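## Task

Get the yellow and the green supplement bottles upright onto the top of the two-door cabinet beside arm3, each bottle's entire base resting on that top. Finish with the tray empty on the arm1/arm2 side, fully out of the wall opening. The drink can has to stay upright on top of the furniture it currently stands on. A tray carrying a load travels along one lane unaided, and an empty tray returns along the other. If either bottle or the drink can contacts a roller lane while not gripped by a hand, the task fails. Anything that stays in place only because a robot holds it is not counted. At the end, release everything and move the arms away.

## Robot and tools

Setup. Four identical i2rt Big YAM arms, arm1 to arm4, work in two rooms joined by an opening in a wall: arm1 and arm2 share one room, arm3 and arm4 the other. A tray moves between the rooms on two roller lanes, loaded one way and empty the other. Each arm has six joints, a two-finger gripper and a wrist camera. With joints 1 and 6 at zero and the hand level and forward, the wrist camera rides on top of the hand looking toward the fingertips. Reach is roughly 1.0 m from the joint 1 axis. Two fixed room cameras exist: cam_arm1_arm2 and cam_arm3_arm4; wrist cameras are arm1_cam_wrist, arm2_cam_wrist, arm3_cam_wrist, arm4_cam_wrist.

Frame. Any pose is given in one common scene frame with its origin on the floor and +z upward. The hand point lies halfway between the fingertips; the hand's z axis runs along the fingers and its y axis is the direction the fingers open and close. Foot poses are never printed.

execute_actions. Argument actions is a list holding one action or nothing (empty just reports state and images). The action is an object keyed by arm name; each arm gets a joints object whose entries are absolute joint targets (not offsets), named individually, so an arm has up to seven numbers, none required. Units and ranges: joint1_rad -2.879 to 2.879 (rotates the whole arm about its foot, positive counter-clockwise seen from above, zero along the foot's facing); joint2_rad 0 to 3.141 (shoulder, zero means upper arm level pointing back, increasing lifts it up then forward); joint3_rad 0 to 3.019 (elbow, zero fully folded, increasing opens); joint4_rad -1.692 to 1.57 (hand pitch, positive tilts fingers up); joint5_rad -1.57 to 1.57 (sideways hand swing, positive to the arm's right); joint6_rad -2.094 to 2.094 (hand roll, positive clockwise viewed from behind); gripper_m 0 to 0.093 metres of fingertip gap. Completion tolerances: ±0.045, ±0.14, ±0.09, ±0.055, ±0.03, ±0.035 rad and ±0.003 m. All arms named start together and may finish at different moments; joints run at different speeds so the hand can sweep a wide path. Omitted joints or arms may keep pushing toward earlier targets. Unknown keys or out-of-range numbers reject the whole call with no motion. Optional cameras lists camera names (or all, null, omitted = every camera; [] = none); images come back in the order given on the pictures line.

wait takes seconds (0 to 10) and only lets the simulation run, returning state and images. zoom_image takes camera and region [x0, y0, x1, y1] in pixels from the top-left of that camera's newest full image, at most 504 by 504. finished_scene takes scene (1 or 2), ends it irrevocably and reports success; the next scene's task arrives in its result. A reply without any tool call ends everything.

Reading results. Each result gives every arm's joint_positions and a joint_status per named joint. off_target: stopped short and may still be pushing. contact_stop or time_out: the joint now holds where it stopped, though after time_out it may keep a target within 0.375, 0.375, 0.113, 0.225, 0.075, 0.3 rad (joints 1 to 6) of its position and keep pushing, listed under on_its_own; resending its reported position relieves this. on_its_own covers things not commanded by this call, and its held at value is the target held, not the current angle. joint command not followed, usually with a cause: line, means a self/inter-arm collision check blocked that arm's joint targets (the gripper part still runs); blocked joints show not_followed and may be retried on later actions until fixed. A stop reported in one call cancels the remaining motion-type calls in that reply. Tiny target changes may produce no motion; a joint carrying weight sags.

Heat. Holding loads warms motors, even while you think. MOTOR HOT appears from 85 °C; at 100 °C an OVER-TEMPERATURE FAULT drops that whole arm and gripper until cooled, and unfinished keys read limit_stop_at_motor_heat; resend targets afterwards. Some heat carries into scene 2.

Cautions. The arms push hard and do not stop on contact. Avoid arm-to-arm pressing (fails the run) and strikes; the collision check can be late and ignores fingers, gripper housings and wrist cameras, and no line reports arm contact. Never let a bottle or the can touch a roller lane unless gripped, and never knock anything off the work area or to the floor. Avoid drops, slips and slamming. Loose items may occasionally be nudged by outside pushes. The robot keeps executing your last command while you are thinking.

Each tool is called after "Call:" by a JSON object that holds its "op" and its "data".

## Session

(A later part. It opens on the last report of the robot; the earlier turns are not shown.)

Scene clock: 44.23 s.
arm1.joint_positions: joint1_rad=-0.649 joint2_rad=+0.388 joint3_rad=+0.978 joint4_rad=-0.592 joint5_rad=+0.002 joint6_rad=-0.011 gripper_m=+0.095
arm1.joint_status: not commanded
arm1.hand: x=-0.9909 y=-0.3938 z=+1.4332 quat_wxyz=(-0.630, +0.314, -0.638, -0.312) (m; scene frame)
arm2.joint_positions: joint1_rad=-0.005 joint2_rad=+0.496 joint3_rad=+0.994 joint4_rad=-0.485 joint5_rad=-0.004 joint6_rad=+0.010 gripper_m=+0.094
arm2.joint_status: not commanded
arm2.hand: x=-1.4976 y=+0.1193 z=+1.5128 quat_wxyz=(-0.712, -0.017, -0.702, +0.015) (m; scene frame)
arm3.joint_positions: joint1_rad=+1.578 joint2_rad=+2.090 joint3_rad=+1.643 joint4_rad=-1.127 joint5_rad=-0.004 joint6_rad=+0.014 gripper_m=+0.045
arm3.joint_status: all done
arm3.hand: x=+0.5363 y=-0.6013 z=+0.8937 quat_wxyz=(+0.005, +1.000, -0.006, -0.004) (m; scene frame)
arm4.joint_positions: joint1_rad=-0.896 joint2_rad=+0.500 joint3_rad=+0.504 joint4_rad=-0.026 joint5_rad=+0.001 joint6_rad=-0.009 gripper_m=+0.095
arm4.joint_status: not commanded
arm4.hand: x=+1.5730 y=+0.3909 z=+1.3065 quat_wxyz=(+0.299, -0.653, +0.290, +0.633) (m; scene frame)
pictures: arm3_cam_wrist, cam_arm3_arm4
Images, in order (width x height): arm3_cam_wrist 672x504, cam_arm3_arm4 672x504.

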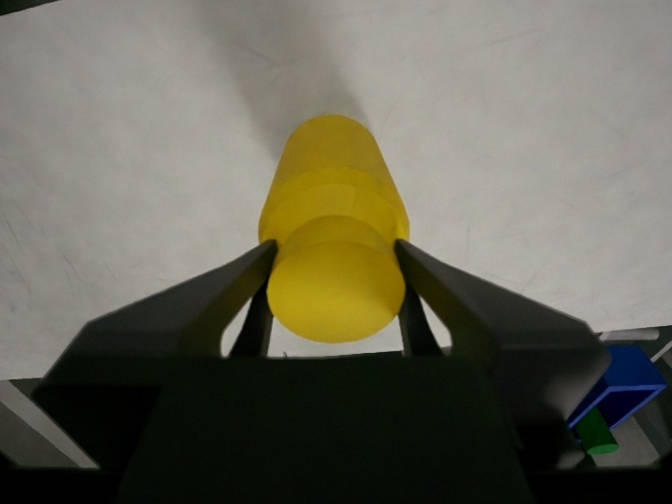

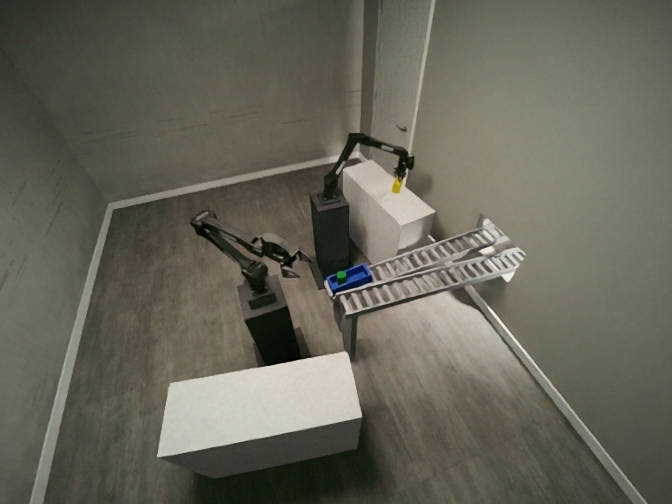

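Call:
{"op": "execute_actions", "data": {"actions": [{"arm3":{"joints":{"joint2_rad":2.155,"joint4_rad":-1.065}}}], "cameras": ["arm3_cam_wrist","cam_arm3_arm4"]}}

Call:
{"op": "zoom_image", "data": {"camera": "cam_arm3_arm4", "region": [360,140,440,220]}}

Scene clock: 46.10 s.
arm1.joint_positions: joint1_rad=-0.649 joint2_rad=+0.388 joint3_rad=+0.978 joint4_rad=-0.592 joint5_rad=+0.002 joint6_rad=-0.011 gripper_m=+0.095
arm1.joint_status: not commanded
arm1.hand: x=-0.9909 y=-0.3938 z=+1.4332 quat_wxyz=(-0.630, +0.314, -0.638, -0.312) (m; scene frame)
arm2.joint_positions: joint1_rad=-0.005 joint2_rad=+0.496 joint3_rad=+0.994 joint4_rad=-0.485 joint5_rad=-0.004 joint6_rad=+0.010 gripper_m=+0.094
arm2.joint_status: not commanded
arm2.hand: x=-1.4976 y=+0.1193 z=+1.5128 quat_wxyz=(-0.712, -0.017, -0.702, +0.015) (m; scene frame)
arm3.joint_positions: joint1_rad=+1.578 joint2_rad=+2.092 joint3_rad=+1.643 joint4_rad=-1.089 joint5_rad=-0.002 joint6_rad=+0.014 gripper_m=+0.045
arm3.joint_status: all done
arm3.hand: x=+0.5273 y=-0.6010 z=+0.8926 quat_wxyz=(+0.004, +1.000, -0.006, -0.022) (m; scene frame)
arm4.joint_positions: joint1_rad=-0.896 joint2_rad=+0.500 joint3_rad=+0.504 joint4_rad=-0.026 joint5_rad=+0.001 joint6_rad=-0.009 gripper_m=+0.095
arm4.joint_status: not commanded
arm4.hand: x=+1.5730 y=+0.3909 z=+1.3065 quat_wxyz=(+0.299, -0.653, +0.290, +0.633) (m; scene frame)
pictures: arm3_cam_wrist, cam_arm3_arm4
Images, in order (width x height): arm3_cam_wrist 672x504, cam_arm3_arm4 672x504.

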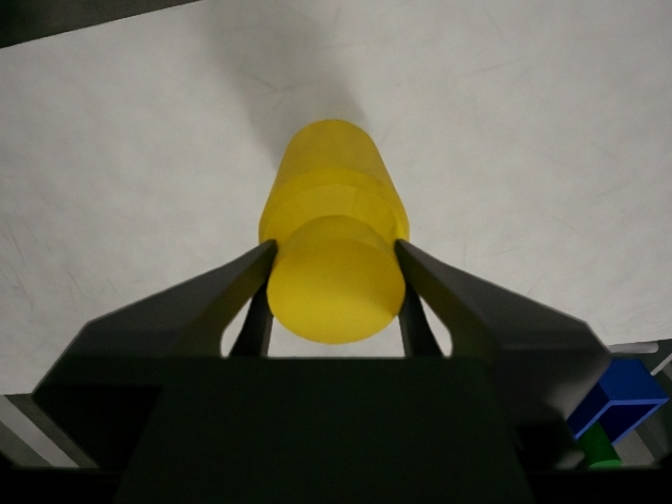

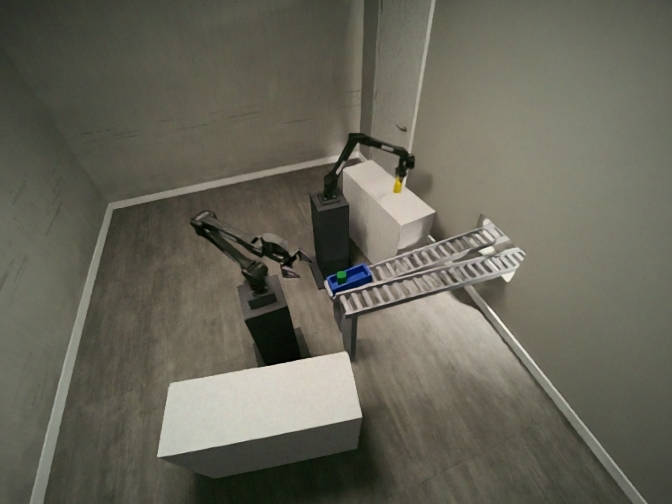

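Region (360, 140, 440, 220) of cam_arm3_arm4's 672x504 image, scaled by 6.300, with more detail than that image has.

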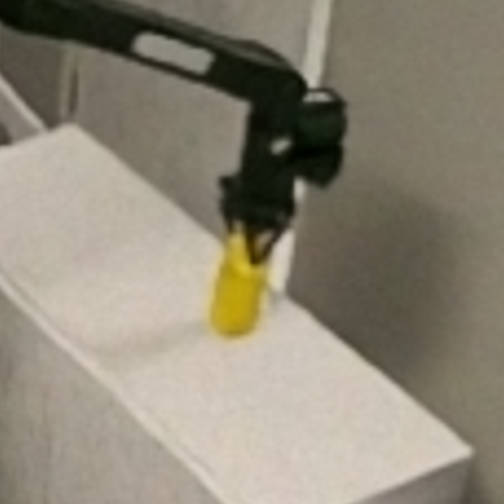

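Call:
{"op": "execute_actions", "data": {"actions": [{"arm3":{"joints":{"joint2_rad":2.1,"joint4_rad":-1.125}}}], "cameras": []}}

Call:
{"op": "execute_actions", "data": {"actions": [{"arm3":{"joints":{"gripper_m":0.093}}}], "cameras": ["arm3_cam_wrist","cam_arm3_arm4"]}}

Scene clock: 47.40 s.
arm1.joint_positions: joint1_rad=-0.649 joint2_rad=+0.388 joint3_rad=+0.978 joint4_rad=-0.592 joint5_rad=+0.002 joint6_rad=-0.011 gripper_m=+0.095
arm1.joint_status: not commanded
arm1.hand: x=-0.9909 y=-0.3938 z=+1.4332 quat_wxyz=(-0.630, +0.314, -0.638, -0.312) (m; scene frame)
arm2.joint_positions: joint1_rad=-0.005 joint2_rad=+0.496 joint3_rad=+0.994 joint4_rad=-0.485 joint5_rad=-0.004 joint6_rad=+0.010 gripper_m=+0.094
arm2.joint_status: not commanded
arm2.hand: x=-1.4976 y=+0.1193 z=+1.5128 quat_wxyz=(-0.712, -0.017, -0.702, +0.015) (m; scene frame)
arm3.joint_positions: joint1_rad=+1.578 joint2_rad=+2.092 joint3_rad=+1.643 joint4_rad=-1.108 joint5_rad=-0.002 joint6_rad=+0.013 gripper_m=+0.045
arm3.joint_status: all done
arm3.hand: x=+0.5318 y=-0.6010 z=+0.8924 quat_wxyz=(+0.004, +1.000, -0.005, -0.013) (m; scene frame)
arm4.joint_positions: joint1_rad=-0.896 joint2_rad=+0.500 joint3_rad=+0.504 joint4_rad=-0.026 joint5_rad=+0.001 joint6_rad=-0.009 gripper_m=+0.095
arm4.joint_status: not commanded
arm4.hand: x=+1.5730 y=+0.3909 z=+1.3065 quat_wxyz=(+0.299, -0.653, +0.290, +0.633) (m; scene frame)
pictures: none
No camera images: the call's "cameras" was empty. Leave "cameras" out to get every camera's image.

Scene clock: 48.10 s.
arm1.joint_positions: joint1_rad=-0.649 joint2_rad=+0.388 joint3_rad=+0.978 joint4_rad=-0.592 joint5_rad=+0.002 joint6_rad=-0.011 gripper_m=+0.095
arm1.joint_status: not commanded
arm1.hand: x=-0.9909 y=-0.3938 z=+1.4332 quat_wxyz=(-0.630, +0.314, -0.638, -0.312) (m; scene frame)
arm2.joint_positions: joint1_rad=-0.005 joint2_rad=+0.496 joint3_rad=+0.994 joint4_rad=-0.485 joint5_rad=-0.004 joint6_rad=+0.010 gripper_m=+0.094
arm2.joint_status: not commanded
arm2.hand: x=-1.4976 y=+0.1193 z=+1.5128 quat_wxyz=(-0.712, -0.017, -0.702, +0.015) (m; scene frame)
arm3.joint_positions: joint1_rad=+1.578 joint2_rad=+2.093 joint3_rad=+1.643 joint4_rad=-1.115 joint5_rad=-0.002 joint6_rad=+0.013 gripper_m=+0.093
arm3.joint_status: all done
arm3.hand: x=+0.5336 y=-0.6010 z=+0.8922 quat_wxyz=(+0.004, +1.000, -0.005, -0.009) (m; scene frame)
arm4.joint_positions: joint1_rad=-0.896 joint2_rad=+0.500 joint3_rad=+0.504 joint4_rad=-0.026 joint5_rad=+0.001 joint6_rad=-0.009 gripper_m=+0.095
arm4.joint_status: not commanded
arm4.hand: x=+1.5730 y=+0.3909 z=+1.3065 quat_wxyz=(+0.299, -0.653, +0.290, +0.633) (m; scene frame)
pictures: arm3_cam_wrist, cam_arm3_arm4
Images, in order (width x height): arm3_cam_wrist 672x504, cam_arm3_arm4 672x504.

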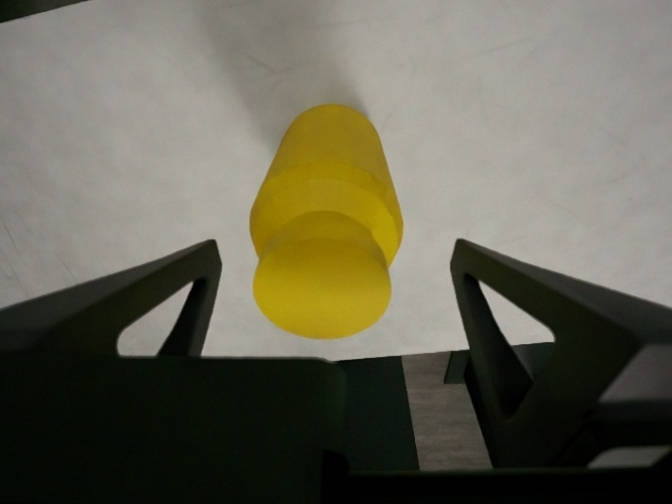

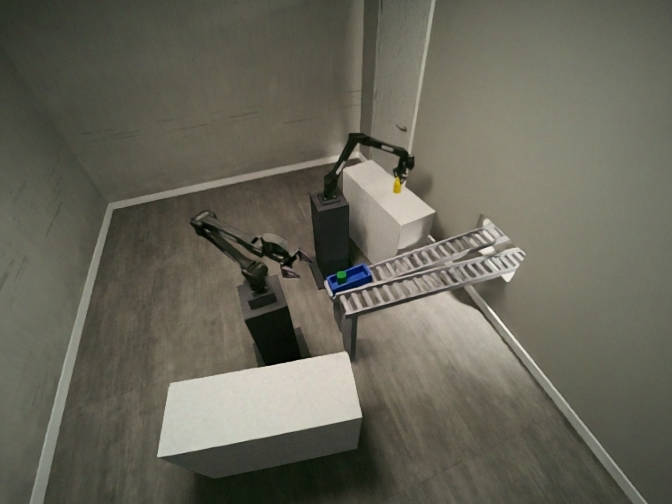

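Call:
{"op": "execute_actions", "data": {"actions": [{"arm3":{"joints":{"joint2_rad":1.88,"joint3_rad":1.68,"joint4_rad":-1.3}}}], "cameras": []}}

Call:
{"op": "execute_actions", "data": {"actions": [{"arm3":{"joints":{"joint1_rad":-0.16,"joint6_rad":1.42}}}], "cameras": []}}

Call:
{"op": "execute_actions", "data": {"actions": [{"arm3":{"joints":{"joint2_rad":2.23,"joint3_rad":1.63,"joint4_rad":-0.96}}}], "cameras": ["arm3_cam_wrist","cam_arm3_arm4"]}}

Scene clock: 50.33 s.
arm1.joint_positions: joint1_rad=-0.649 joint2_rad=+0.388 joint3_rad=+0.978 joint4_rad=-0.592 joint5_rad=+0.002 joint6_rad=-0.011 gripper_m=+0.095
arm1.joint_status: not commanded
arm1.hand: x=-0.9909 y=-0.3938 z=+1.4332 quat_wxyz=(-0.630, +0.314, -0.638, -0.312) (m; scene frame)
arm2.joint_positions: joint1_rad=-0.005 joint2_rad=+0.496 joint3_rad=+0.994 joint4_rad=-0.485 joint5_rad=-0.004 joint6_rad=+0.010 gripper_m=+0.094
arm2.joint_status: not commanded
arm2.hand: x=-1.4976 y=+0.1193 z=+1.5128 quat_wxyz=(-0.712, -0.017, -0.702, +0.015) (m; scene frame)
arm3.joint_positions: joint1_rad=+1.578 joint2_rad=+1.860 joint3_rad=+1.650 joint4_rad=-1.291 joint5_rad=-0.002 joint6_rad=+0.013 gripper_m=+0.093
arm3.joint_status: all done
arm3.hand: x=+0.5646 y=-0.6001 z=+1.0281 quat_wxyz=(+0.005, +0.999, -0.005, -0.041) (m; scene frame)
arm4.joint_positions: joint1_rad=-0.896 joint2_rad=+0.500 joint3_rad=+0.504 joint4_rad=-0.026 joint5_rad=+0.001 joint6_rad=-0.009 gripper_m=+0.095
arm4.joint_status: not commanded
arm4.hand: x=+1.5730 y=+0.3909 z=+1.3065 quat_wxyz=(+0.299, -0.653, +0.290, +0.633) (m; scene frame)
pictures: none
No camera images: the call's "cameras" was empty. Leave "cameras" out to get every camera's image.

Scene clock: 52.47 s.
arm1.joint_positions: joint1_rad=-0.649 joint2_rad=+0.388 joint3_rad=+0.978 joint4_rad=-0.592 joint5_rad=+0.002 joint6_rad=-0.011 gripper_m=+0.095
arm1.joint_status: not commanded
arm1.hand: x=-0.9909 y=-0.3938 z=+1.4332 quat_wxyz=(-0.630, +0.314, -0.638, -0.312) (m; scene frame)
arm2.joint_positions: joint1_rad=-0.005 joint2_rad=+0.496 joint3_rad=+0.994 joint4_rad=-0.485 joint5_rad=-0.004 joint6_rad=+0.010 gripper_m=+0.094
arm2.joint_status: not commanded
arm2.hand: x=-1.4976 y=+0.1193 z=+1.5128 quat_wxyz=(-0.712, -0.017, -0.702, +0.015) (m; scene frame)
arm3.joint_positions: joint1_rad=-0.166 joint2_rad=+1.874 joint3_rad=+1.650 joint4_rad=-1.291 joint5_rad=+0.001 joint6_rad=+1.405 gripper_m=+0.093
arm3.joint_status: all done
arm3.hand: x=+1.2501 y=-0.0217 z=+1.0080 quat_wxyz=(+0.001, -0.003, -1.000, -0.024) (m; scene frame)
arm4.joint_positions: joint1_rad=-0.896 joint2_rad=+0.500 joint3_rad=+0.504 joint4_rad=-0.026 joint5_rad=+0.001 joint6_rad=-0.009 gripper_m=+0.095
arm4.joint_status: not commanded
arm4.hand: x=+1.5730 y=+0.3909 z=+1.3065 quat_wxyz=(+0.299, -0.653, +0.290, +0.633) (m; scene frame)
pictures: none
No camera images: the call's "cameras" was empty. Leave "cameras" out to get every camera's image.

Scene clock: 53.80 s.
arm1.joint_positions: joint1_rad=-0.649 joint2_rad=+0.388 joint3_rad=+0.978 joint4_rad=-0.592 joint5_rad=+0.002 joint6_rad=-0.011 gripper_m=+0.095
arm1.joint_status: not commanded
arm1.hand: x=-0.9909 y=-0.3938 z=+1.4332 quat_wxyz=(-0.630, +0.314, -0.638, -0.312) (m; scene frame)
arm2.joint_positions: joint1_rad=-0.005 joint2_rad=+0.496 joint3_rad=+0.994 joint4_rad=-0.485 joint5_rad=-0.004 joint6_rad=+0.010 gripper_m=+0.094
arm2.joint_status: not commanded
arm2.hand: x=-1.4976 y=+0.1193 z=+1.5128 quat_wxyz=(-0.712, -0.017, -0.702, +0.015) (m; scene frame)
arm3.joint_positions: joint1_rad=-0.166 joint2_rad=+2.254 joint3_rad=+1.609 joint4_rad=-0.971 joint5_rad=+0.001 joint6_rad=+1.406 gripper_m=+0.093
arm3.joint_status: all done
arm3.hand: x=+1.2509 y=-0.0019 z=+0.7724 quat_wxyz=(+0.009, -0.003, -1.000, +0.026) (m; scene frame)
arm4.joint_positions: joint1_rad=-0.896 joint2_rad=+0.500 joint3_rad=+0.504 joint4_rad=-0.026 joint5_rad=+0.001 joint6_rad=-0.009 gripper_m=+0.095
arm4.joint_status: not commanded
arm4.hand: x=+1.5730 y=+0.3909 z=+1.3065 quat_wxyz=(+0.299, -0.653, +0.290, +0.633) (m; scene frame)
pictures: arm3_cam_wrist, cam_arm3_arm4
Images, in order (width x height): arm3_cam_wrist 672x504, cam_arm3_arm4 672x504.

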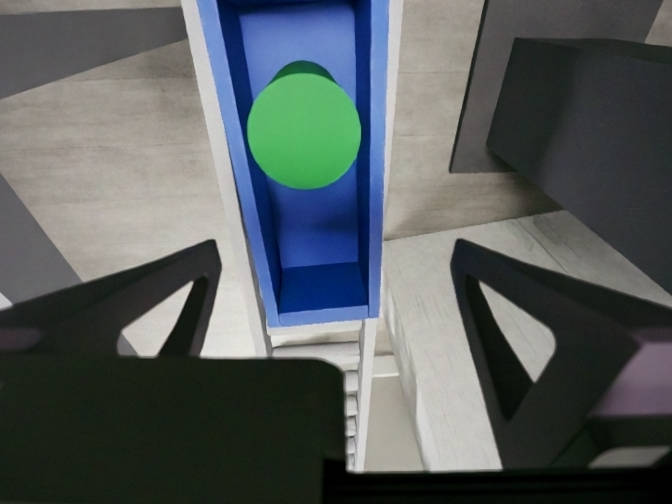

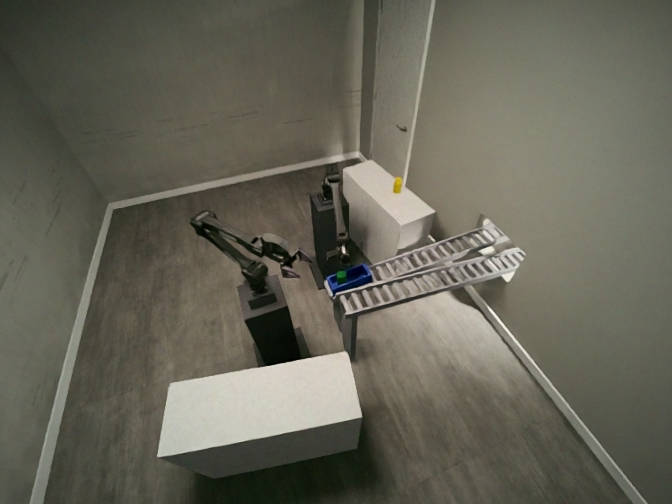

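Call:
{"op": "execute_actions", "data": {"actions": [{"arm3":{"joints":{"joint1_rad":-0.19,"joint2_rad":2.325,"joint3_rad":1.645,"joint4_rad":-0.84,"joint6_rad":1.40}}}], "cameras": ["arm3_cam_wrist","cam_arm3_arm4"]}}

Scene clock: 55.97 s.
arm1.joint_positions: joint1_rad=-0.649 joint2_rad=+0.388 joint3_rad=+0.978 joint4_rad=-0.592 joint5_rad=+0.002 joint6_rad=-0.011 gripper_m=+0.095
arm1.joint_status: not commanded
arm1.hand: x=-0.9909 y=-0.3938 z=+1.4332 quat_wxyz=(-0.630, +0.314, -0.638, -0.312) (m; scene frame)
arm2.joint_positions: joint1_rad=-0.005 joint2_rad=+0.496 joint3_rad=+0.994 joint4_rad=-0.485 joint5_rad=-0.004 joint6_rad=+0.010 gripper_m=+0.094
arm2.joint_status: not commanded
arm2.hand: x=-1.4976 y=+0.1193 z=+1.5128 quat_wxyz=(-0.712, -0.017, -0.702, +0.015) (m; scene frame)
arm3.joint_positions: joint1_rad=-0.188 joint2_rad=+2.313 joint3_rad=+1.609 joint4_rad=-0.851 joint5_rad=+0.001 joint6_rad=+1.406 gripper_m=+0.093
arm3.joint_status: all done
arm3.hand: x=+1.2666 y=+0.0102 z=+0.7366 quat_wxyz=(+0.004, -0.014, -1.000, -0.004) (m; scene frame)
arm4.joint_positions: joint1_rad=-0.896 joint2_rad=+0.500 joint3_rad=+0.504 joint4_rad=-0.026 joint5_rad=+0.001 joint6_rad=-0.009 gripper_m=+0.095
arm4.joint_status: not commanded
arm4.hand: x=+1.5730 y=+0.3909 z=+1.3065 quat_wxyz=(+0.299, -0.653, +0.290, +0.633) (m; scene frame)
pictures: arm3_cam_wrist, cam_arm3_arm4
Images, in order (width x height): arm3_cam_wrist 672x504, cam_arm3_arm4 672x504.

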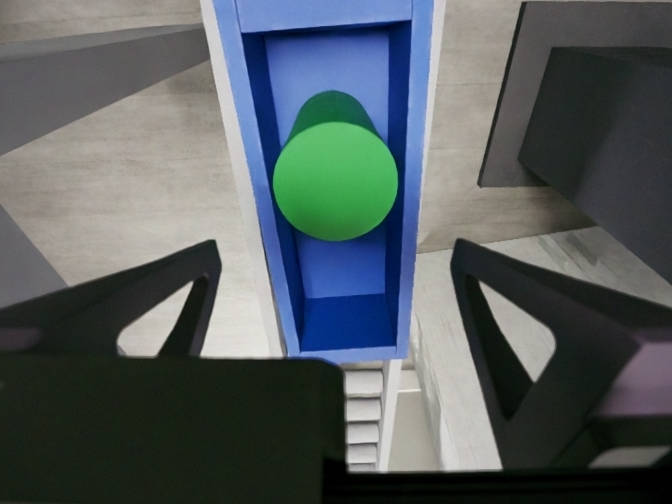

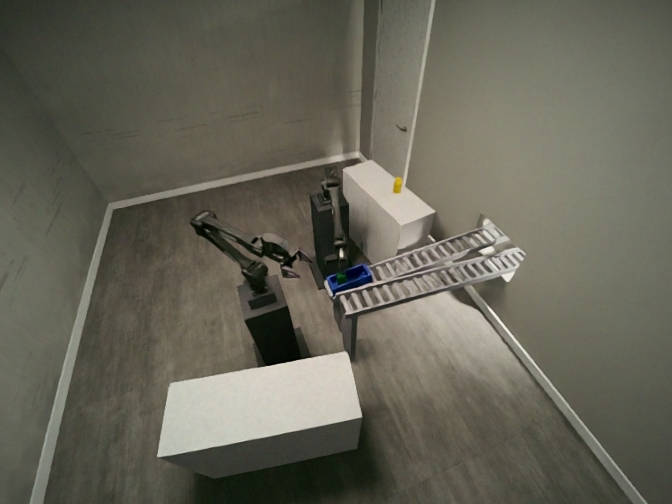

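Call:
{"op": "execute_actions", "data": {"actions": [{"arm3":{"joints":{"joint1_rad":-0.205,"joint2_rad":2.40,"joint3_rad":1.69,"joint4_rad":-0.80}}}], "cameras": ["arm3_cam_wrist"]}}

Scene clock: 58.50 s.
arm1.joint_positions: joint1_rad=-0.649 joint2_rad=+0.388 joint3_rad=+0.978 joint4_rad=-0.592 joint5_rad=+0.002 joint6_rad=-0.011 gripper_m=+0.095
arm1.joint_status: not commanded
arm1.hand: x=-0.9909 y=-0.3938 z=+1.4332 quat_wxyz=(-0.630, +0.314, -0.638, -0.312) (m; scene frame)
arm2.joint_positions: joint1_rad=-0.005 joint2_rad=+0.496 joint3_rad=+0.994 joint4_rad=-0.485 joint5_rad=-0.004 joint6_rad=+0.010 gripper_m=+0.094
arm2.joint_status: not commanded
arm2.hand: x=-1.4976 y=+0.1193 z=+1.5128 quat_wxyz=(-0.712, -0.017, -0.702, +0.015) (m; scene frame)
arm3.joint_positions: joint1_rad=-0.199 joint2_rad=+2.385 joint3_rad=+1.656 joint4_rad=-0.808 joint5_rad=+0.001 joint6_rad=+1.406 gripper_m=+0.093
arm3.joint_status: all done
arm3.hand: x=+1.2764 y=+0.0227 z=+0.7068 quat_wxyz=(+0.002, -0.020, -1.000, -0.013) (m; scene frame)
arm4.joint_positions: joint1_rad=-0.896 joint2_rad=+0.500 joint3_rad=+0.504 joint4_rad=-0.026 joint5_rad=+0.001 joint6_rad=-0.009 gripper_m=+0.095
arm4.joint_status: not commanded
arm4.hand: x=+1.5730 y=+0.3909 z=+1.3065 quat_wxyz=(+0.299, -0.653, +0.290, +0.633) (m; scene frame)
pictures: arm3_cam_wrist
Images, in order (width x height): arm3_cam_wrist 672x504.

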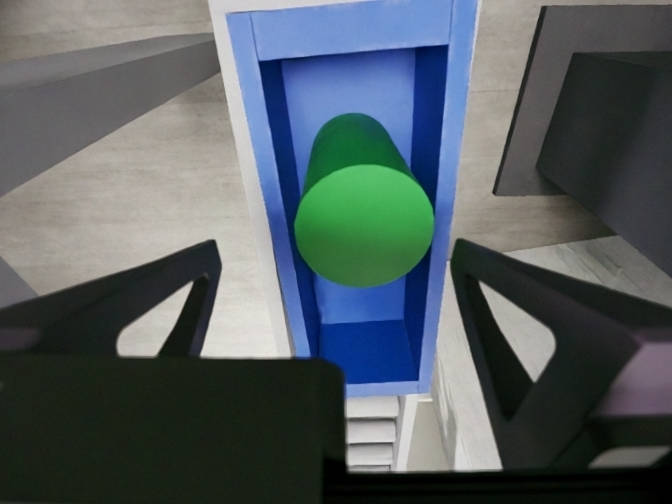

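Call:
{"op": "execute_actions", "data": {"actions": [{"arm3":{"joints":{"joint2_rad":2.465,"joint4_rad":-0.77}}}], "cameras": ["arm3_cam_wrist","cam_arm3_arm4"]}}

Call:
{"op": "zoom_image", "data": {"camera": "cam_arm3_arm4", "region": [310,240,390,310]}}

Scene clock: 60.23 s.
arm1.joint_positions: joint1_rad=-0.649 joint2_rad=+0.388 joint3_rad=+0.978 joint4_rad=-0.592 joint5_rad=+0.002 joint6_rad=-0.011 gripper_m=+0.095
arm1.joint_status: not commanded
arm1.hand: x=-0.9909 y=-0.3938 z=+1.4332 quat_wxyz=(-0.630, +0.314, -0.638, -0.312) (m; scene frame)
arm2.joint_positions: joint1_rad=-0.005 joint2_rad=+0.496 joint3_rad=+0.994 joint4_rad=-0.485 joint5_rad=-0.004 joint6_rad=+0.010 gripper_m=+0.094
arm2.joint_status: not commanded
arm2.hand: x=-1.4976 y=+0.1193 z=+1.5128 quat_wxyz=(-0.712, -0.017, -0.702, +0.015) (m; scene frame)
arm3.joint_positions: joint1_rad=-0.199 joint2_rad=+2.457 joint3_rad=+1.658 joint4_rad=-0.780 joint5_rad=+0.001 joint6_rad=+1.406 gripper_m=+0.093
arm3.joint_status: all done
arm3.hand: x=+1.2729 y=+0.0081 z=+0.6640 quat_wxyz=(+0.006, -0.020, -1.000, +0.007) (m; scene frame)
arm4.joint_positions: joint1_rad=-0.896 joint2_rad=+0.500 joint3_rad=+0.504 joint4_rad=-0.026 joint5_rad=+0.001 joint6_rad=-0.009 gripper_m=+0.095
arm4.joint_status: not commanded
arm4.hand: x=+1.5730 y=+0.3909 z=+1.3065 quat_wxyz=(+0.299, -0.653, +0.290, +0.633) (m; scene frame)
pictures: arm3_cam_wrist, cam_arm3_arm4
Images, in order (width x height): arm3_cam_wrist 672x504, cam_arm3_arm4 672x504.

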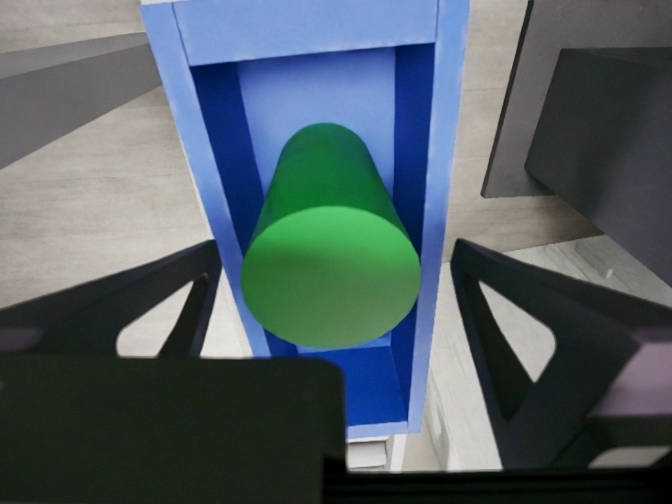

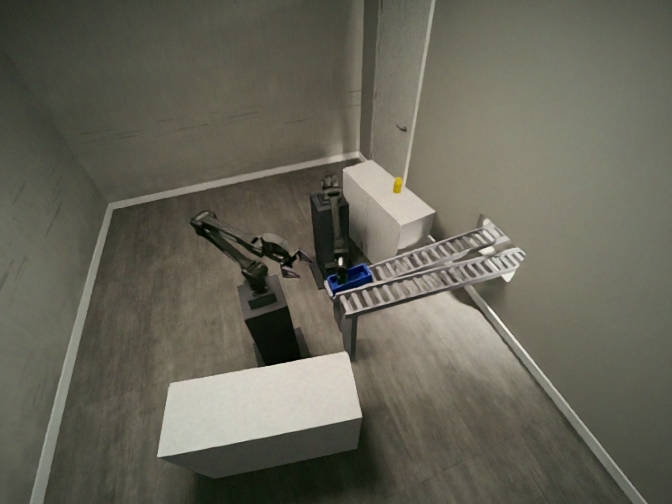

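Region (310, 240, 390, 310) of cam_arm3_arm4's 672x504 image, scaled by 6.300, with more detail than that image has; it fills the top 441 rows of this view, and the rest is white.

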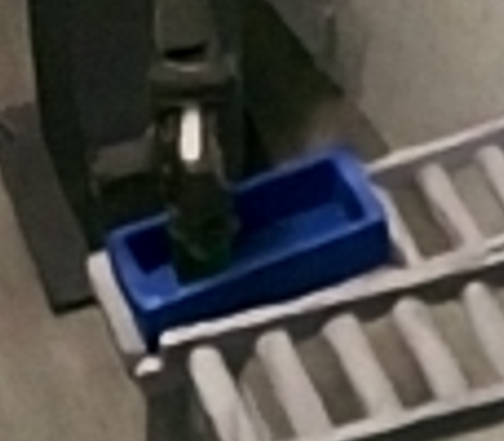

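Call:
{"op": "execute_actions", "data": {"actions": [{"arm3":{"joints":{"gripper_m":0.05}}}], "cameras": ["arm3_cam_wrist"]}}

Scene clock: 61.33 s.
arm1.joint_positions: joint1_rad=-0.649 joint2_rad=+0.388 joint3_rad=+0.978 joint4_rad=-0.592 joint5_rad=+0.002 joint6_rad=-0.011 gripper_m=+0.095
arm1.joint_status: not commanded
arm1.hand: x=-0.9909 y=-0.3938 z=+1.4332 quat_wxyz=(-0.630, +0.314, -0.638, -0.312) (m; scene frame)
arm2.joint_positions: joint1_rad=-0.005 joint2_rad=+0.496 joint3_rad=+0.994 joint4_rad=-0.485 joint5_rad=-0.004 joint6_rad=+0.010 gripper_m=+0.094
arm2.joint_status: not commanded
arm2.hand: x=-1.4976 y=+0.1193 z=+1.5128 quat_wxyz=(-0.712, -0.017, -0.702, +0.015) (m; scene frame)
arm3.joint_positions: joint1_rad=-0.199 joint2_rad=+2.457 joint3_rad=+1.658 joint4_rad=-0.778 joint5_rad=+0.001 joint6_rad=+1.406 gripper_m=+0.066
arm3.joint_status: gripper_m off_target (ended at +0.066, target +0.050)
arm3.hand: x=+1.2730 y=+0.0083 z=+0.6640 quat_wxyz=(+0.006, -0.020, -1.000, +0.007) (m; scene frame)
arm4.joint_positions: joint1_rad=-0.896 joint2_rad=+0.500 joint3_rad=+0.504 joint4_rad=-0.026 joint5_rad=+0.001 joint6_rad=-0.009 gripper_m=+0.095
arm4.joint_status: not commanded
arm4.hand: x=+1.5730 y=+0.3909 z=+1.3065 quat_wxyz=(+0.299, -0.653, +0.290, +0.633) (m; scene frame)
pictures: arm3_cam_wrist
Images, in order (width x height): arm3_cam_wrist 672x504.

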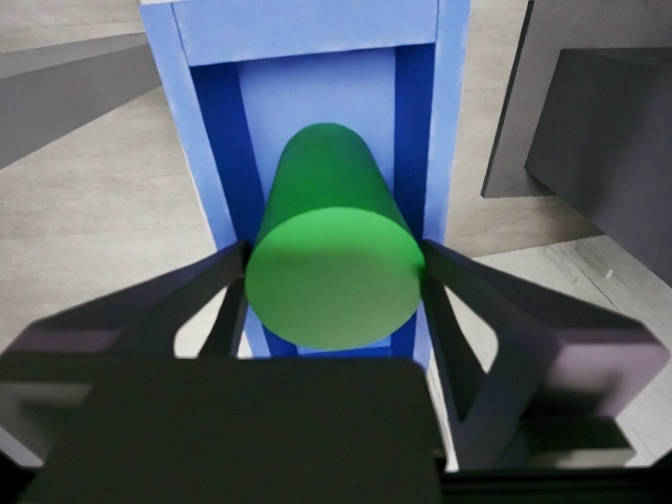

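Call:
{"op": "execute_actions", "data": {"actions": [{"arm3":{"joints":{"joint2_rad":2.33,"joint4_rad":-0.88}}}], "cameras": ["arm3_cam_wrist","cam_arm3_arm4"]}}

Call:
{"op": "zoom_image", "data": {"camera": "cam_arm3_arm4", "region": [310,230,390,300]}}

Scene clock: 62.93 s.
arm1.joint_positions: joint1_rad=-0.649 joint2_rad=+0.388 joint3_rad=+0.978 joint4_rad=-0.592 joint5_rad=+0.002 joint6_rad=-0.011 gripper_m=+0.095
arm1.joint_status: not commanded
arm1.hand: x=-0.9909 y=-0.3938 z=+1.4332 quat_wxyz=(-0.630, +0.314, -0.638, -0.312) (m; scene frame)
arm2.joint_positions: joint1_rad=-0.005 joint2_rad=+0.496 joint3_rad=+0.994 joint4_rad=-0.485 joint5_rad=-0.004 joint6_rad=+0.010 gripper_m=+0.094
arm2.joint_status: not commanded
arm2.hand: x=-1.4976 y=+0.1193 z=+1.5128 quat_wxyz=(-0.712, -0.017, -0.702, +0.015) (m; scene frame)
arm3.joint_positions: joint1_rad=-0.199 joint2_rad=+2.350 joint3_rad=+1.658 joint4_rad=-0.871 joint5_rad=+0.001 joint6_rad=+1.406 gripper_m=+0.066
arm3.joint_status: all done
arm3.hand: x=+1.2756 y=+0.0178 z=+0.7286 quat_wxyz=(+0.005, -0.020, -1.000, +0.000) (m; scene frame)
arm4.joint_positions: joint1_rad=-0.896 joint2_rad=+0.500 joint3_rad=+0.504 joint4_rad=-0.026 joint5_rad=+0.001 joint6_rad=-0.009 gripper_m=+0.095
arm4.joint_status: not commanded
arm4.hand: x=+1.5730 y=+0.3909 z=+1.3065 quat_wxyz=(+0.299, -0.653, +0.290, +0.633) (m; scene frame)
pictures: arm3_cam_wrist, cam_arm3_arm4
Images, in order (width x height): arm3_cam_wrist 672x504, cam_arm3_arm4 672x504.

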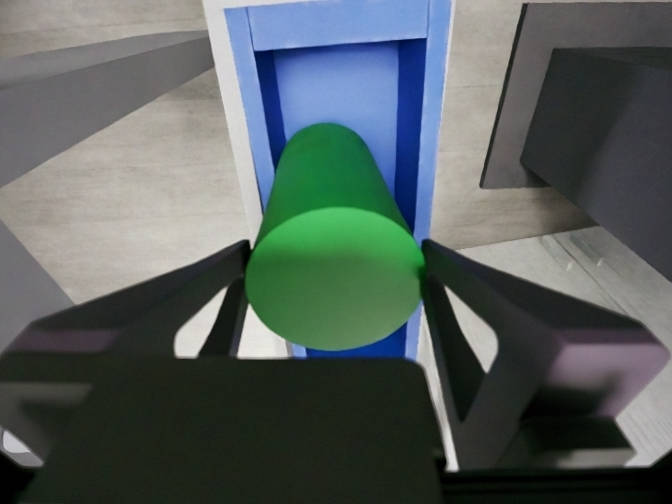

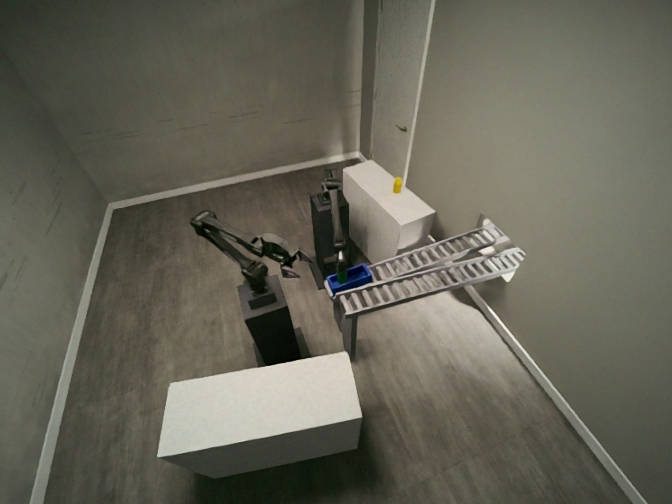

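Region (310, 230, 390, 300) of cam_arm3_arm4's 672x504 image, scaled by 6.300, with more detail than that image has; it fills the top 441 rows of this view, and the rest is white.

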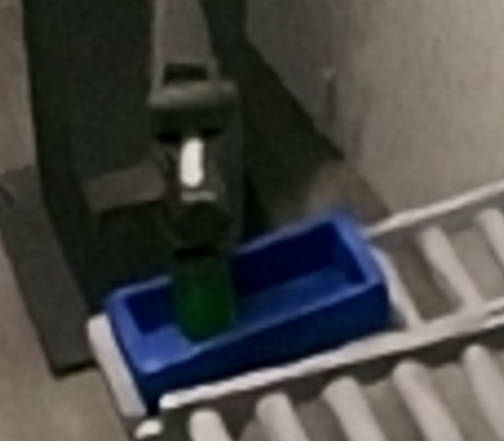

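Call:
{"op": "execute_actions", "data": {"actions": [{"arm3":{"joints":{"joint2_rad":1.74,"joint3_rad":1.66,"joint4_rad":-1.47}}}], "cameras": []}}

Call:
{"op": "execute_actions", "data": {"actions": [{"arm3":{"joints":{"joint1_rad":1.87,"joint6_rad":0.3}}}], "cameras": ["arm3_cam_wrist","cam_arm3_arm4"]}}

Scene clock: 65.93 s.
arm1.joint_positions: joint1_rad=-0.649 joint2_rad=+0.388 joint3_rad=+0.978 joint4_rad=-0.592 joint5_rad=+0.002 joint6_rad=-0.011 gripper_m=+0.095
arm1.joint_status: not commanded
arm1.hand: x=-0.9909 y=-0.3938 z=+1.4332 quat_wxyz=(-0.630, +0.314, -0.638, -0.312) (m; scene frame)
arm2.joint_positions: joint1_rad=-0.005 joint2_rad=+0.496 joint3_rad=+0.994 joint4_rad=-0.485 joint5_rad=-0.004 joint6_rad=+0.010 gripper_m=+0.094
arm2.joint_status: not commanded
arm2.hand: x=-1.4976 y=+0.1193 z=+1.5128 quat_wxyz=(-0.712, -0.017, -0.702, +0.015) (m; scene frame)
arm3.joint_positions: joint1_rad=-0.199 joint2_rad=+1.749 joint3_rad=+1.637 joint4_rad=-1.462 joint5_rad=+0.001 joint6_rad=+1.406 gripper_m=+0.066
arm3.joint_status: all done
arm3.hand: x=+1.2599 y=-0.0753 z=+1.0694 quat_wxyz=(+0.006, -0.020, -1.000, +0.005) (m; scene frame)
arm4.joint_positions: joint1_rad=-0.896 joint2_rad=+0.500 joint3_rad=+0.504 joint4_rad=-0.026 joint5_rad=+0.001 joint6_rad=-0.009 gripper_m=+0.095
arm4.joint_status: not commanded
arm4.hand: x=+1.5730 y=+0.3909 z=+1.3065 quat_wxyz=(+0.299, -0.653, +0.290, +0.633) (m; scene frame)
pictures: none
No camera images: the call's "cameras" was empty. Leave "cameras" out to get every camera's image.

Scene clock: 68.23 s.
arm1.joint_positions: joint1_rad=-0.649 joint2_rad=+0.388 joint3_rad=+0.978 joint4_rad=-0.592 joint5_rad=+0.002 joint6_rad=-0.011 gripper_m=+0.095
arm1.joint_status: not commanded
arm1.hand: x=-0.9909 y=-0.3938 z=+1.4332 quat_wxyz=(-0.630, +0.314, -0.638, -0.312) (m; scene frame)
arm2.joint_positions: joint1_rad=-0.005 joint2_rad=+0.496 joint3_rad=+0.994 joint4_rad=-0.485 joint5_rad=-0.004 joint6_rad=+0.010 gripper_m=+0.094
arm2.joint_status: not commanded
arm2.hand: x=-1.4976 y=+0.1193 z=+1.5128 quat_wxyz=(-0.712, -0.017, -0.702, +0.015) (m; scene frame)
arm3.joint_positions: joint1_rad=+1.875 joint2_rad=+1.749 joint3_rad=+1.637 joint4_rad=-1.462 joint5_rad=-0.002 joint6_rad=+0.314 gripper_m=+0.066
arm3.joint_status: all done
arm3.hand: x=+0.6400 y=-0.7559 z=+1.0815 quat_wxyz=(+0.004, +1.000, -0.008, -0.004) (m; scene frame)
arm4.joint_positions: joint1_rad=-0.896 joint2_rad=+0.500 joint3_rad=+0.504 joint4_rad=-0.026 joint5_rad=+0.001 joint6_rad=-0.009 gripper_m=+0.095
arm4.joint_status: not commanded
arm4.hand: x=+1.5730 y=+0.3909 z=+1.3065 quat_wxyz=(+0.299, -0.653, +0.290, +0.633) (m; scene frame)
pictures: arm3_cam_wrist, cam_arm3_arm4
Images, in order (width x height): arm3_cam_wrist 672x504, cam_arm3_arm4 672x504.

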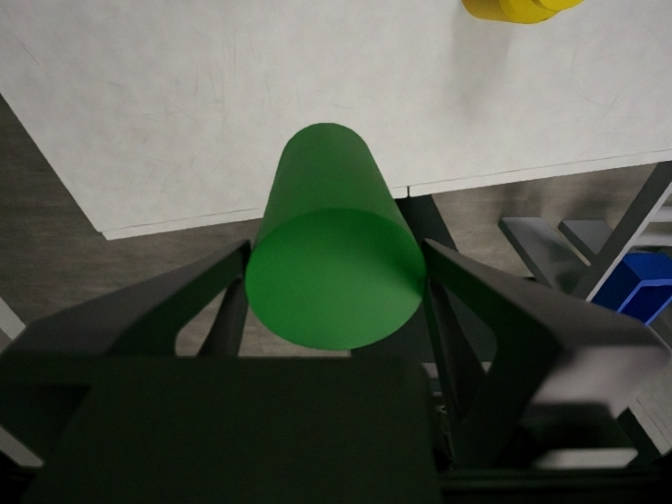

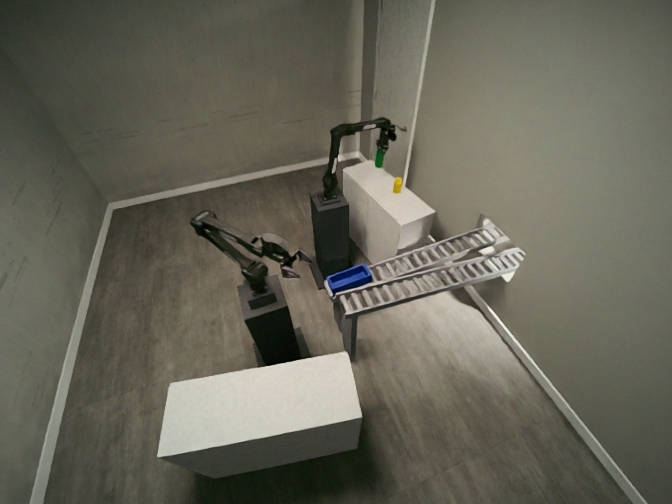

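Call:
{"op": "execute_actions", "data": {"actions": [{"arm3":{"joints":{"joint2_rad":2.11,"joint3_rad":1.83,"joint4_rad":-1.22}}}], "cameras": ["arm3_cam_wrist","cam_arm3_arm4"]}}

Scene clock: 70.20 s.
arm1.joint_positions: joint1_rad=-0.649 joint2_rad=+0.388 joint3_rad=+0.978 joint4_rad=-0.592 joint5_rad=+0.002 joint6_rad=-0.011 gripper_m=+0.095
arm1.joint_status: not commanded
arm1.hand: x=-0.9909 y=-0.3938 z=+1.4332 quat_wxyz=(-0.630, +0.314, -0.638, -0.312) (m; scene frame)
arm2.joint_positions: joint1_rad=-0.005 joint2_rad=+0.496 joint3_rad=+0.994 joint4_rad=-0.485 joint5_rad=-0.004 joint6_rad=+0.010 gripper_m=+0.094
arm2.joint_status: not commanded
arm2.hand: x=-1.4976 y=+0.1193 z=+1.5128 quat_wxyz=(-0.712, -0.017, -0.702, +0.015) (m; scene frame)
arm3.joint_positions: joint1_rad=+1.874 joint2_rad=+2.152 joint3_rad=+1.795 joint4_rad=-1.229 joint5_rad=-0.002 joint6_rad=+0.314 gripper_m=+0.066
arm3.joint_status: all done
arm3.hand: x=+0.5367 y=-0.7880 z=+0.9107 quat_wxyz=(+0.002, +1.000, -0.008, +0.002) (m; scene frame)
arm4.joint_positions: joint1_rad=-0.896 joint2_rad=+0.500 joint3_rad=+0.504 joint4_rad=-0.026 joint5_rad=+0.001 joint6_rad=-0.009 gripper_m=+0.095
arm4.joint_status: not commanded
arm4.hand: x=+1.5730 y=+0.3909 z=+1.3065 quat_wxyz=(+0.299, -0.653, +0.290, +0.633) (m; scene frame)
pictures: arm3_cam_wrist, cam_arm3_arm4
Images, in order (width x height): arm3_cam_wrist 672x504, cam_arm3_arm4 672x504.

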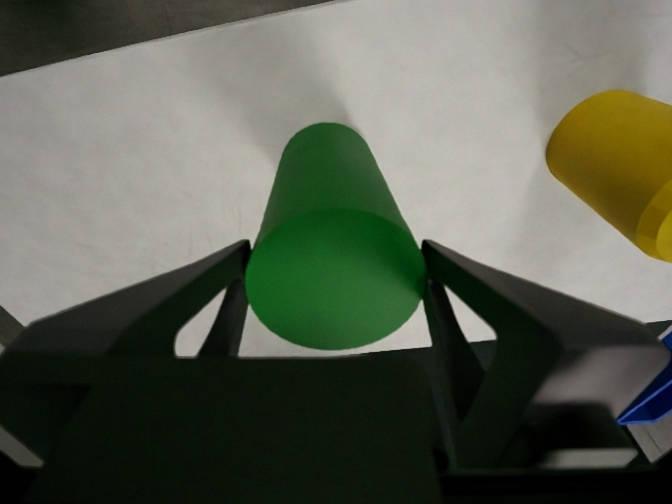

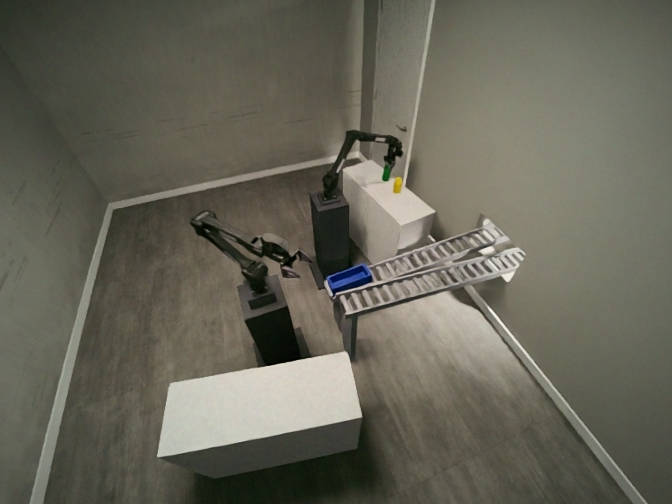

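Call:
{"op": "execute_actions", "data": {"actions": [{"arm3":{"joints":{"joint2_rad":2.205,"joint4_rad":-1.19}}}], "cameras": ["arm3_cam_wrist"]}}

Scene clock: 71.20 s.
arm1.joint_positions: joint1_rad=-0.649 joint2_rad=+0.388 joint3_rad=+0.978 joint4_rad=-0.592 joint5_rad=+0.002 joint6_rad=-0.011 gripper_m=+0.095
arm1.joint_status: not commanded
arm1.hand: x=-0.9909 y=-0.3938 z=+1.4332 quat_wxyz=(-0.630, +0.314, -0.638, -0.312) (m; scene frame)
arm2.joint_positions: joint1_rad=-0.005 joint2_rad=+0.496 joint3_rad=+0.994 joint4_rad=-0.485 joint5_rad=-0.004 joint6_rad=+0.010 gripper_m=+0.094
arm2.joint_status: not commanded
arm2.hand: x=-1.4976 y=+0.1193 z=+1.5128 quat_wxyz=(-0.712, -0.017, -0.702, +0.015) (m; scene frame)
arm3.joint_positions: joint1_rad=+1.875 joint2_rad=+2.165 joint3_rad=+1.796 joint4_rad=-1.201 joint5_rad=-0.004 joint6_rad=+0.314 gripper_m=+0.066
arm3.joint_status: all done
arm3.hand: x=+0.5311 y=-0.7903 z=+0.9026 quat_wxyz=(+0.005, +1.000, -0.008, -0.005) (m; scene frame)
arm4.joint_positions: joint1_rad=-0.896 joint2_rad=+0.500 joint3_rad=+0.504 joint4_rad=-0.026 joint5_rad=+0.001 joint6_rad=-0.009 gripper_m=+0.095
arm4.joint_status: not commanded
arm4.hand: x=+1.5730 y=+0.3909 z=+1.3065 quat_wxyz=(+0.299, -0.653, +0.290, +0.633) (m; scene frame)
pictures: arm3_cam_wrist
Images, in order (width x height): arm3_cam_wrist 672x504.

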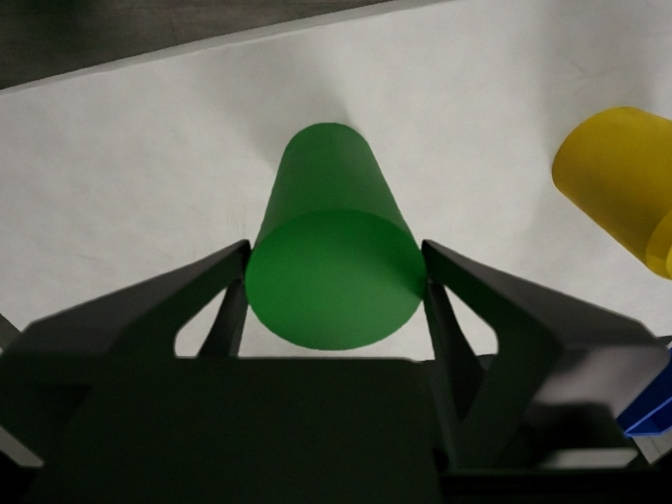

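Call:
{"op": "execute_actions", "data": {"actions": [{"arm3":{"joints":{"joint2_rad":2.175,"gripper_m":0.093}}}], "cameras": ["arm3_cam_wrist","cam_arm3_arm4"]}}

Scene clock: 72.13 s.
arm1.joint_positions: joint1_rad=-0.649 joint2_rad=+0.388 joint3_rad=+0.978 joint4_rad=-0.592 joint5_rad=+0.002 joint6_rad=-0.011 gripper_m=+0.095
arm1.joint_status: not commanded
arm1.hand: x=-0.9909 y=-0.3938 z=+1.4332 quat_wxyz=(-0.630, +0.314, -0.638, -0.312) (m; scene frame)
arm2.joint_positions: joint1_rad=-0.005 joint2_rad=+0.496 joint3_rad=+0.994 joint4_rad=-0.485 joint5_rad=-0.004 joint6_rad=+0.010 gripper_m=+0.094
arm2.joint_status: not commanded
arm2.hand: x=-1.4976 y=+0.1193 z=+1.5128 quat_wxyz=(-0.712, -0.017, -0.702, +0.015) (m; scene frame)
arm3.joint_positions: joint1_rad=+1.875 joint2_rad=+2.166 joint3_rad=+1.796 joint4_rad=-1.200 joint5_rad=-0.003 joint6_rad=+0.314 gripper_m=+0.093
arm3.joint_status: all done
arm3.hand: x=+0.5309 y=-0.7902 z=+0.9023 quat_wxyz=(+0.005, +1.000, -0.008, -0.006) (m; scene frame)
arm4.joint_positions: joint1_rad=-0.896 joint2_rad=+0.500 joint3_rad=+0.504 joint4_rad=-0.026 joint5_rad=+0.001 joint6_rad=-0.009 gripper_m=+0.095
arm4.joint_status: not commanded
arm4.hand: x=+1.5730 y=+0.3909 z=+1.3065 quat_wxyz=(+0.299, -0.653, +0.290, +0.633) (m; scene frame)
pictures: arm3_cam_wrist, cam_arm3_arm4
Images, in order (width x height): arm3_cam_wrist 672x504, cam_arm3_arm4 672x504.

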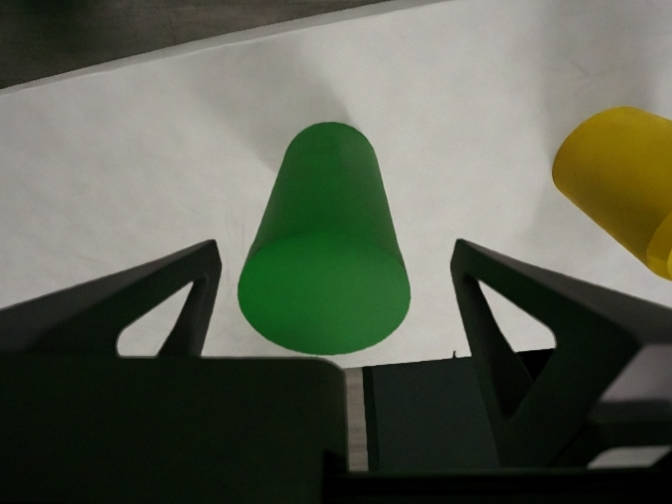

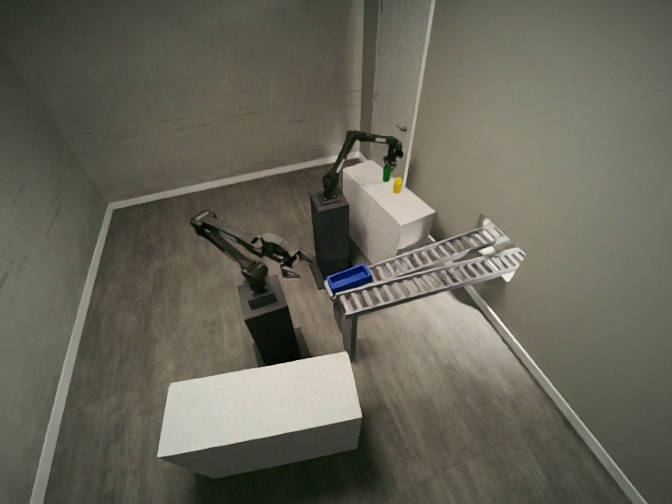

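Call:
{"op": "execute_actions", "data": {"actions": [{"arm3":{"joints":{"joint2_rad":1.8,"joint3_rad":1.75,"joint4_rad":-1.5}}}], "cameras": []}}

Call:
{"op": "execute_actions", "data": {"actions": [{"arm3":{"joints":{"joint1_rad":-0.09,"joint6_rad":1.49,"joint2_rad":1.85,"joint3_rad":1.95,"joint4_rad":-1.55}}}], "cameras": ["arm3_cam_wrist","cam_arm3_arm4"]}}

Scene clock: 74.90 s.
arm1.joint_positions: joint1_rad=-0.649 joint2_rad=+0.388 joint3_rad=+0.978 joint4_rad=-0.592 joint5_rad=+0.002 joint6_rad=-0.011 gripper_m=+0.095
arm1.joint_status: not commanded
arm1.hand: x=-0.9909 y=-0.3938 z=+1.4332 quat_wxyz=(-0.630, +0.314, -0.638, -0.312) (m; scene frame)
arm2.joint_positions: joint1_rad=-0.005 joint2_rad=+0.496 joint3_rad=+0.994 joint4_rad=-0.485 joint5_rad=-0.004 joint6_rad=+0.010 gripper_m=+0.094
arm2.joint_status: not commanded
arm2.hand: x=-1.4976 y=+0.1193 z=+1.5128 quat_wxyz=(-0.712, -0.017, -0.702, +0.015) (m; scene frame)
arm3.joint_positions: joint1_rad=+1.875 joint2_rad=+1.791 joint3_rad=+1.733 joint4_rad=-1.492 joint5_rad=-0.003 joint6_rad=+0.314 gripper_m=+0.093
arm3.joint_status: all done
arm3.hand: x=+0.6187 y=-0.7626 z=+1.0964 quat_wxyz=(+0.008, +1.000, -0.008, -0.015) (m; scene frame)
arm4.joint_positions: joint1_rad=-0.896 joint2_rad=+0.500 joint3_rad=+0.504 joint4_rad=-0.026 joint5_rad=+0.001 joint6_rad=-0.009 gripper_m=+0.095
arm4.joint_status: not commanded
arm4.hand: x=+1.5730 y=+0.3909 z=+1.3065 quat_wxyz=(+0.299, -0.653, +0.290, +0.633) (m; scene frame)
pictures: none
No camera images: the call's "cameras" was empty. Leave "cameras" out to get every camera's image.

Scene clock: 77.17 s.
arm1.joint_positions: joint1_rad=-0.649 joint2_rad=+0.388 joint3_rad=+0.978 joint4_rad=-0.592 joint5_rad=+0.002 joint6_rad=-0.011 gripper_m=+0.095
arm1.joint_status: not commanded
arm1.hand: x=-0.9909 y=-0.3938 z=+1.4332 quat_wxyz=(-0.630, +0.314, -0.638, -0.312) (m; scene frame)
arm2.joint_positions: joint1_rad=-0.005 joint2_rad=+0.496 joint3_rad=+0.994 joint4_rad=-0.485 joint5_rad=-0.004 joint6_rad=+0.010 gripper_m=+0.094
arm2.joint_status: not commanded
arm2.hand: x=-1.4976 y=+0.1193 z=+1.5128 quat_wxyz=(-0.712, -0.017, -0.702, +0.015) (m; scene frame)
arm3.joint_positions: joint1_rad=-0.094 joint2_rad=+1.852 joint3_rad=+1.907 joint4_rad=-1.540 joint5_rad=+0.000 joint6_rad=+1.475 gripper_m=+0.093
arm3.joint_status: all done
arm3.hand: x=+1.2108 y=-0.0066 z=+1.1187 quat_wxyz=(+0.002, -0.002, -0.999, -0.039) (m; scene frame)
arm4.joint_positions: joint1_rad=-0.896 joint2_rad=+0.500 joint3_rad=+0.504 joint4_rad=-0.026 joint5_rad=+0.001 joint6_rad=-0.009 gripper_m=+0.095
arm4.joint_status: not commanded
arm4.hand: x=+1.5730 y=+0.3909 z=+1.3065 quat_wxyz=(+0.299, -0.653, +0.290, +0.633) (m; scene frame)
pictures: arm3_cam_wrist, cam_arm3_arm4
Images, in order (width x height): arm3_cam_wrist 672x504, cam_arm3_arm4 672x504.

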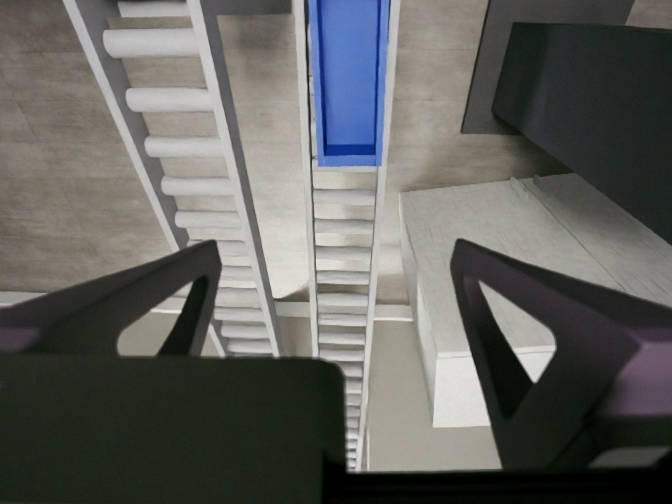

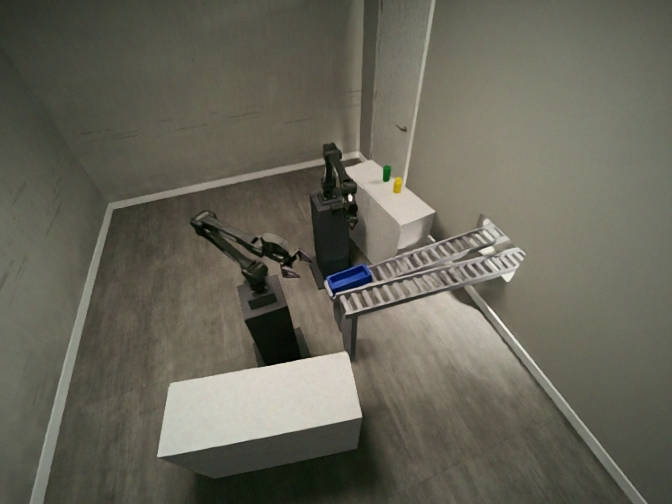

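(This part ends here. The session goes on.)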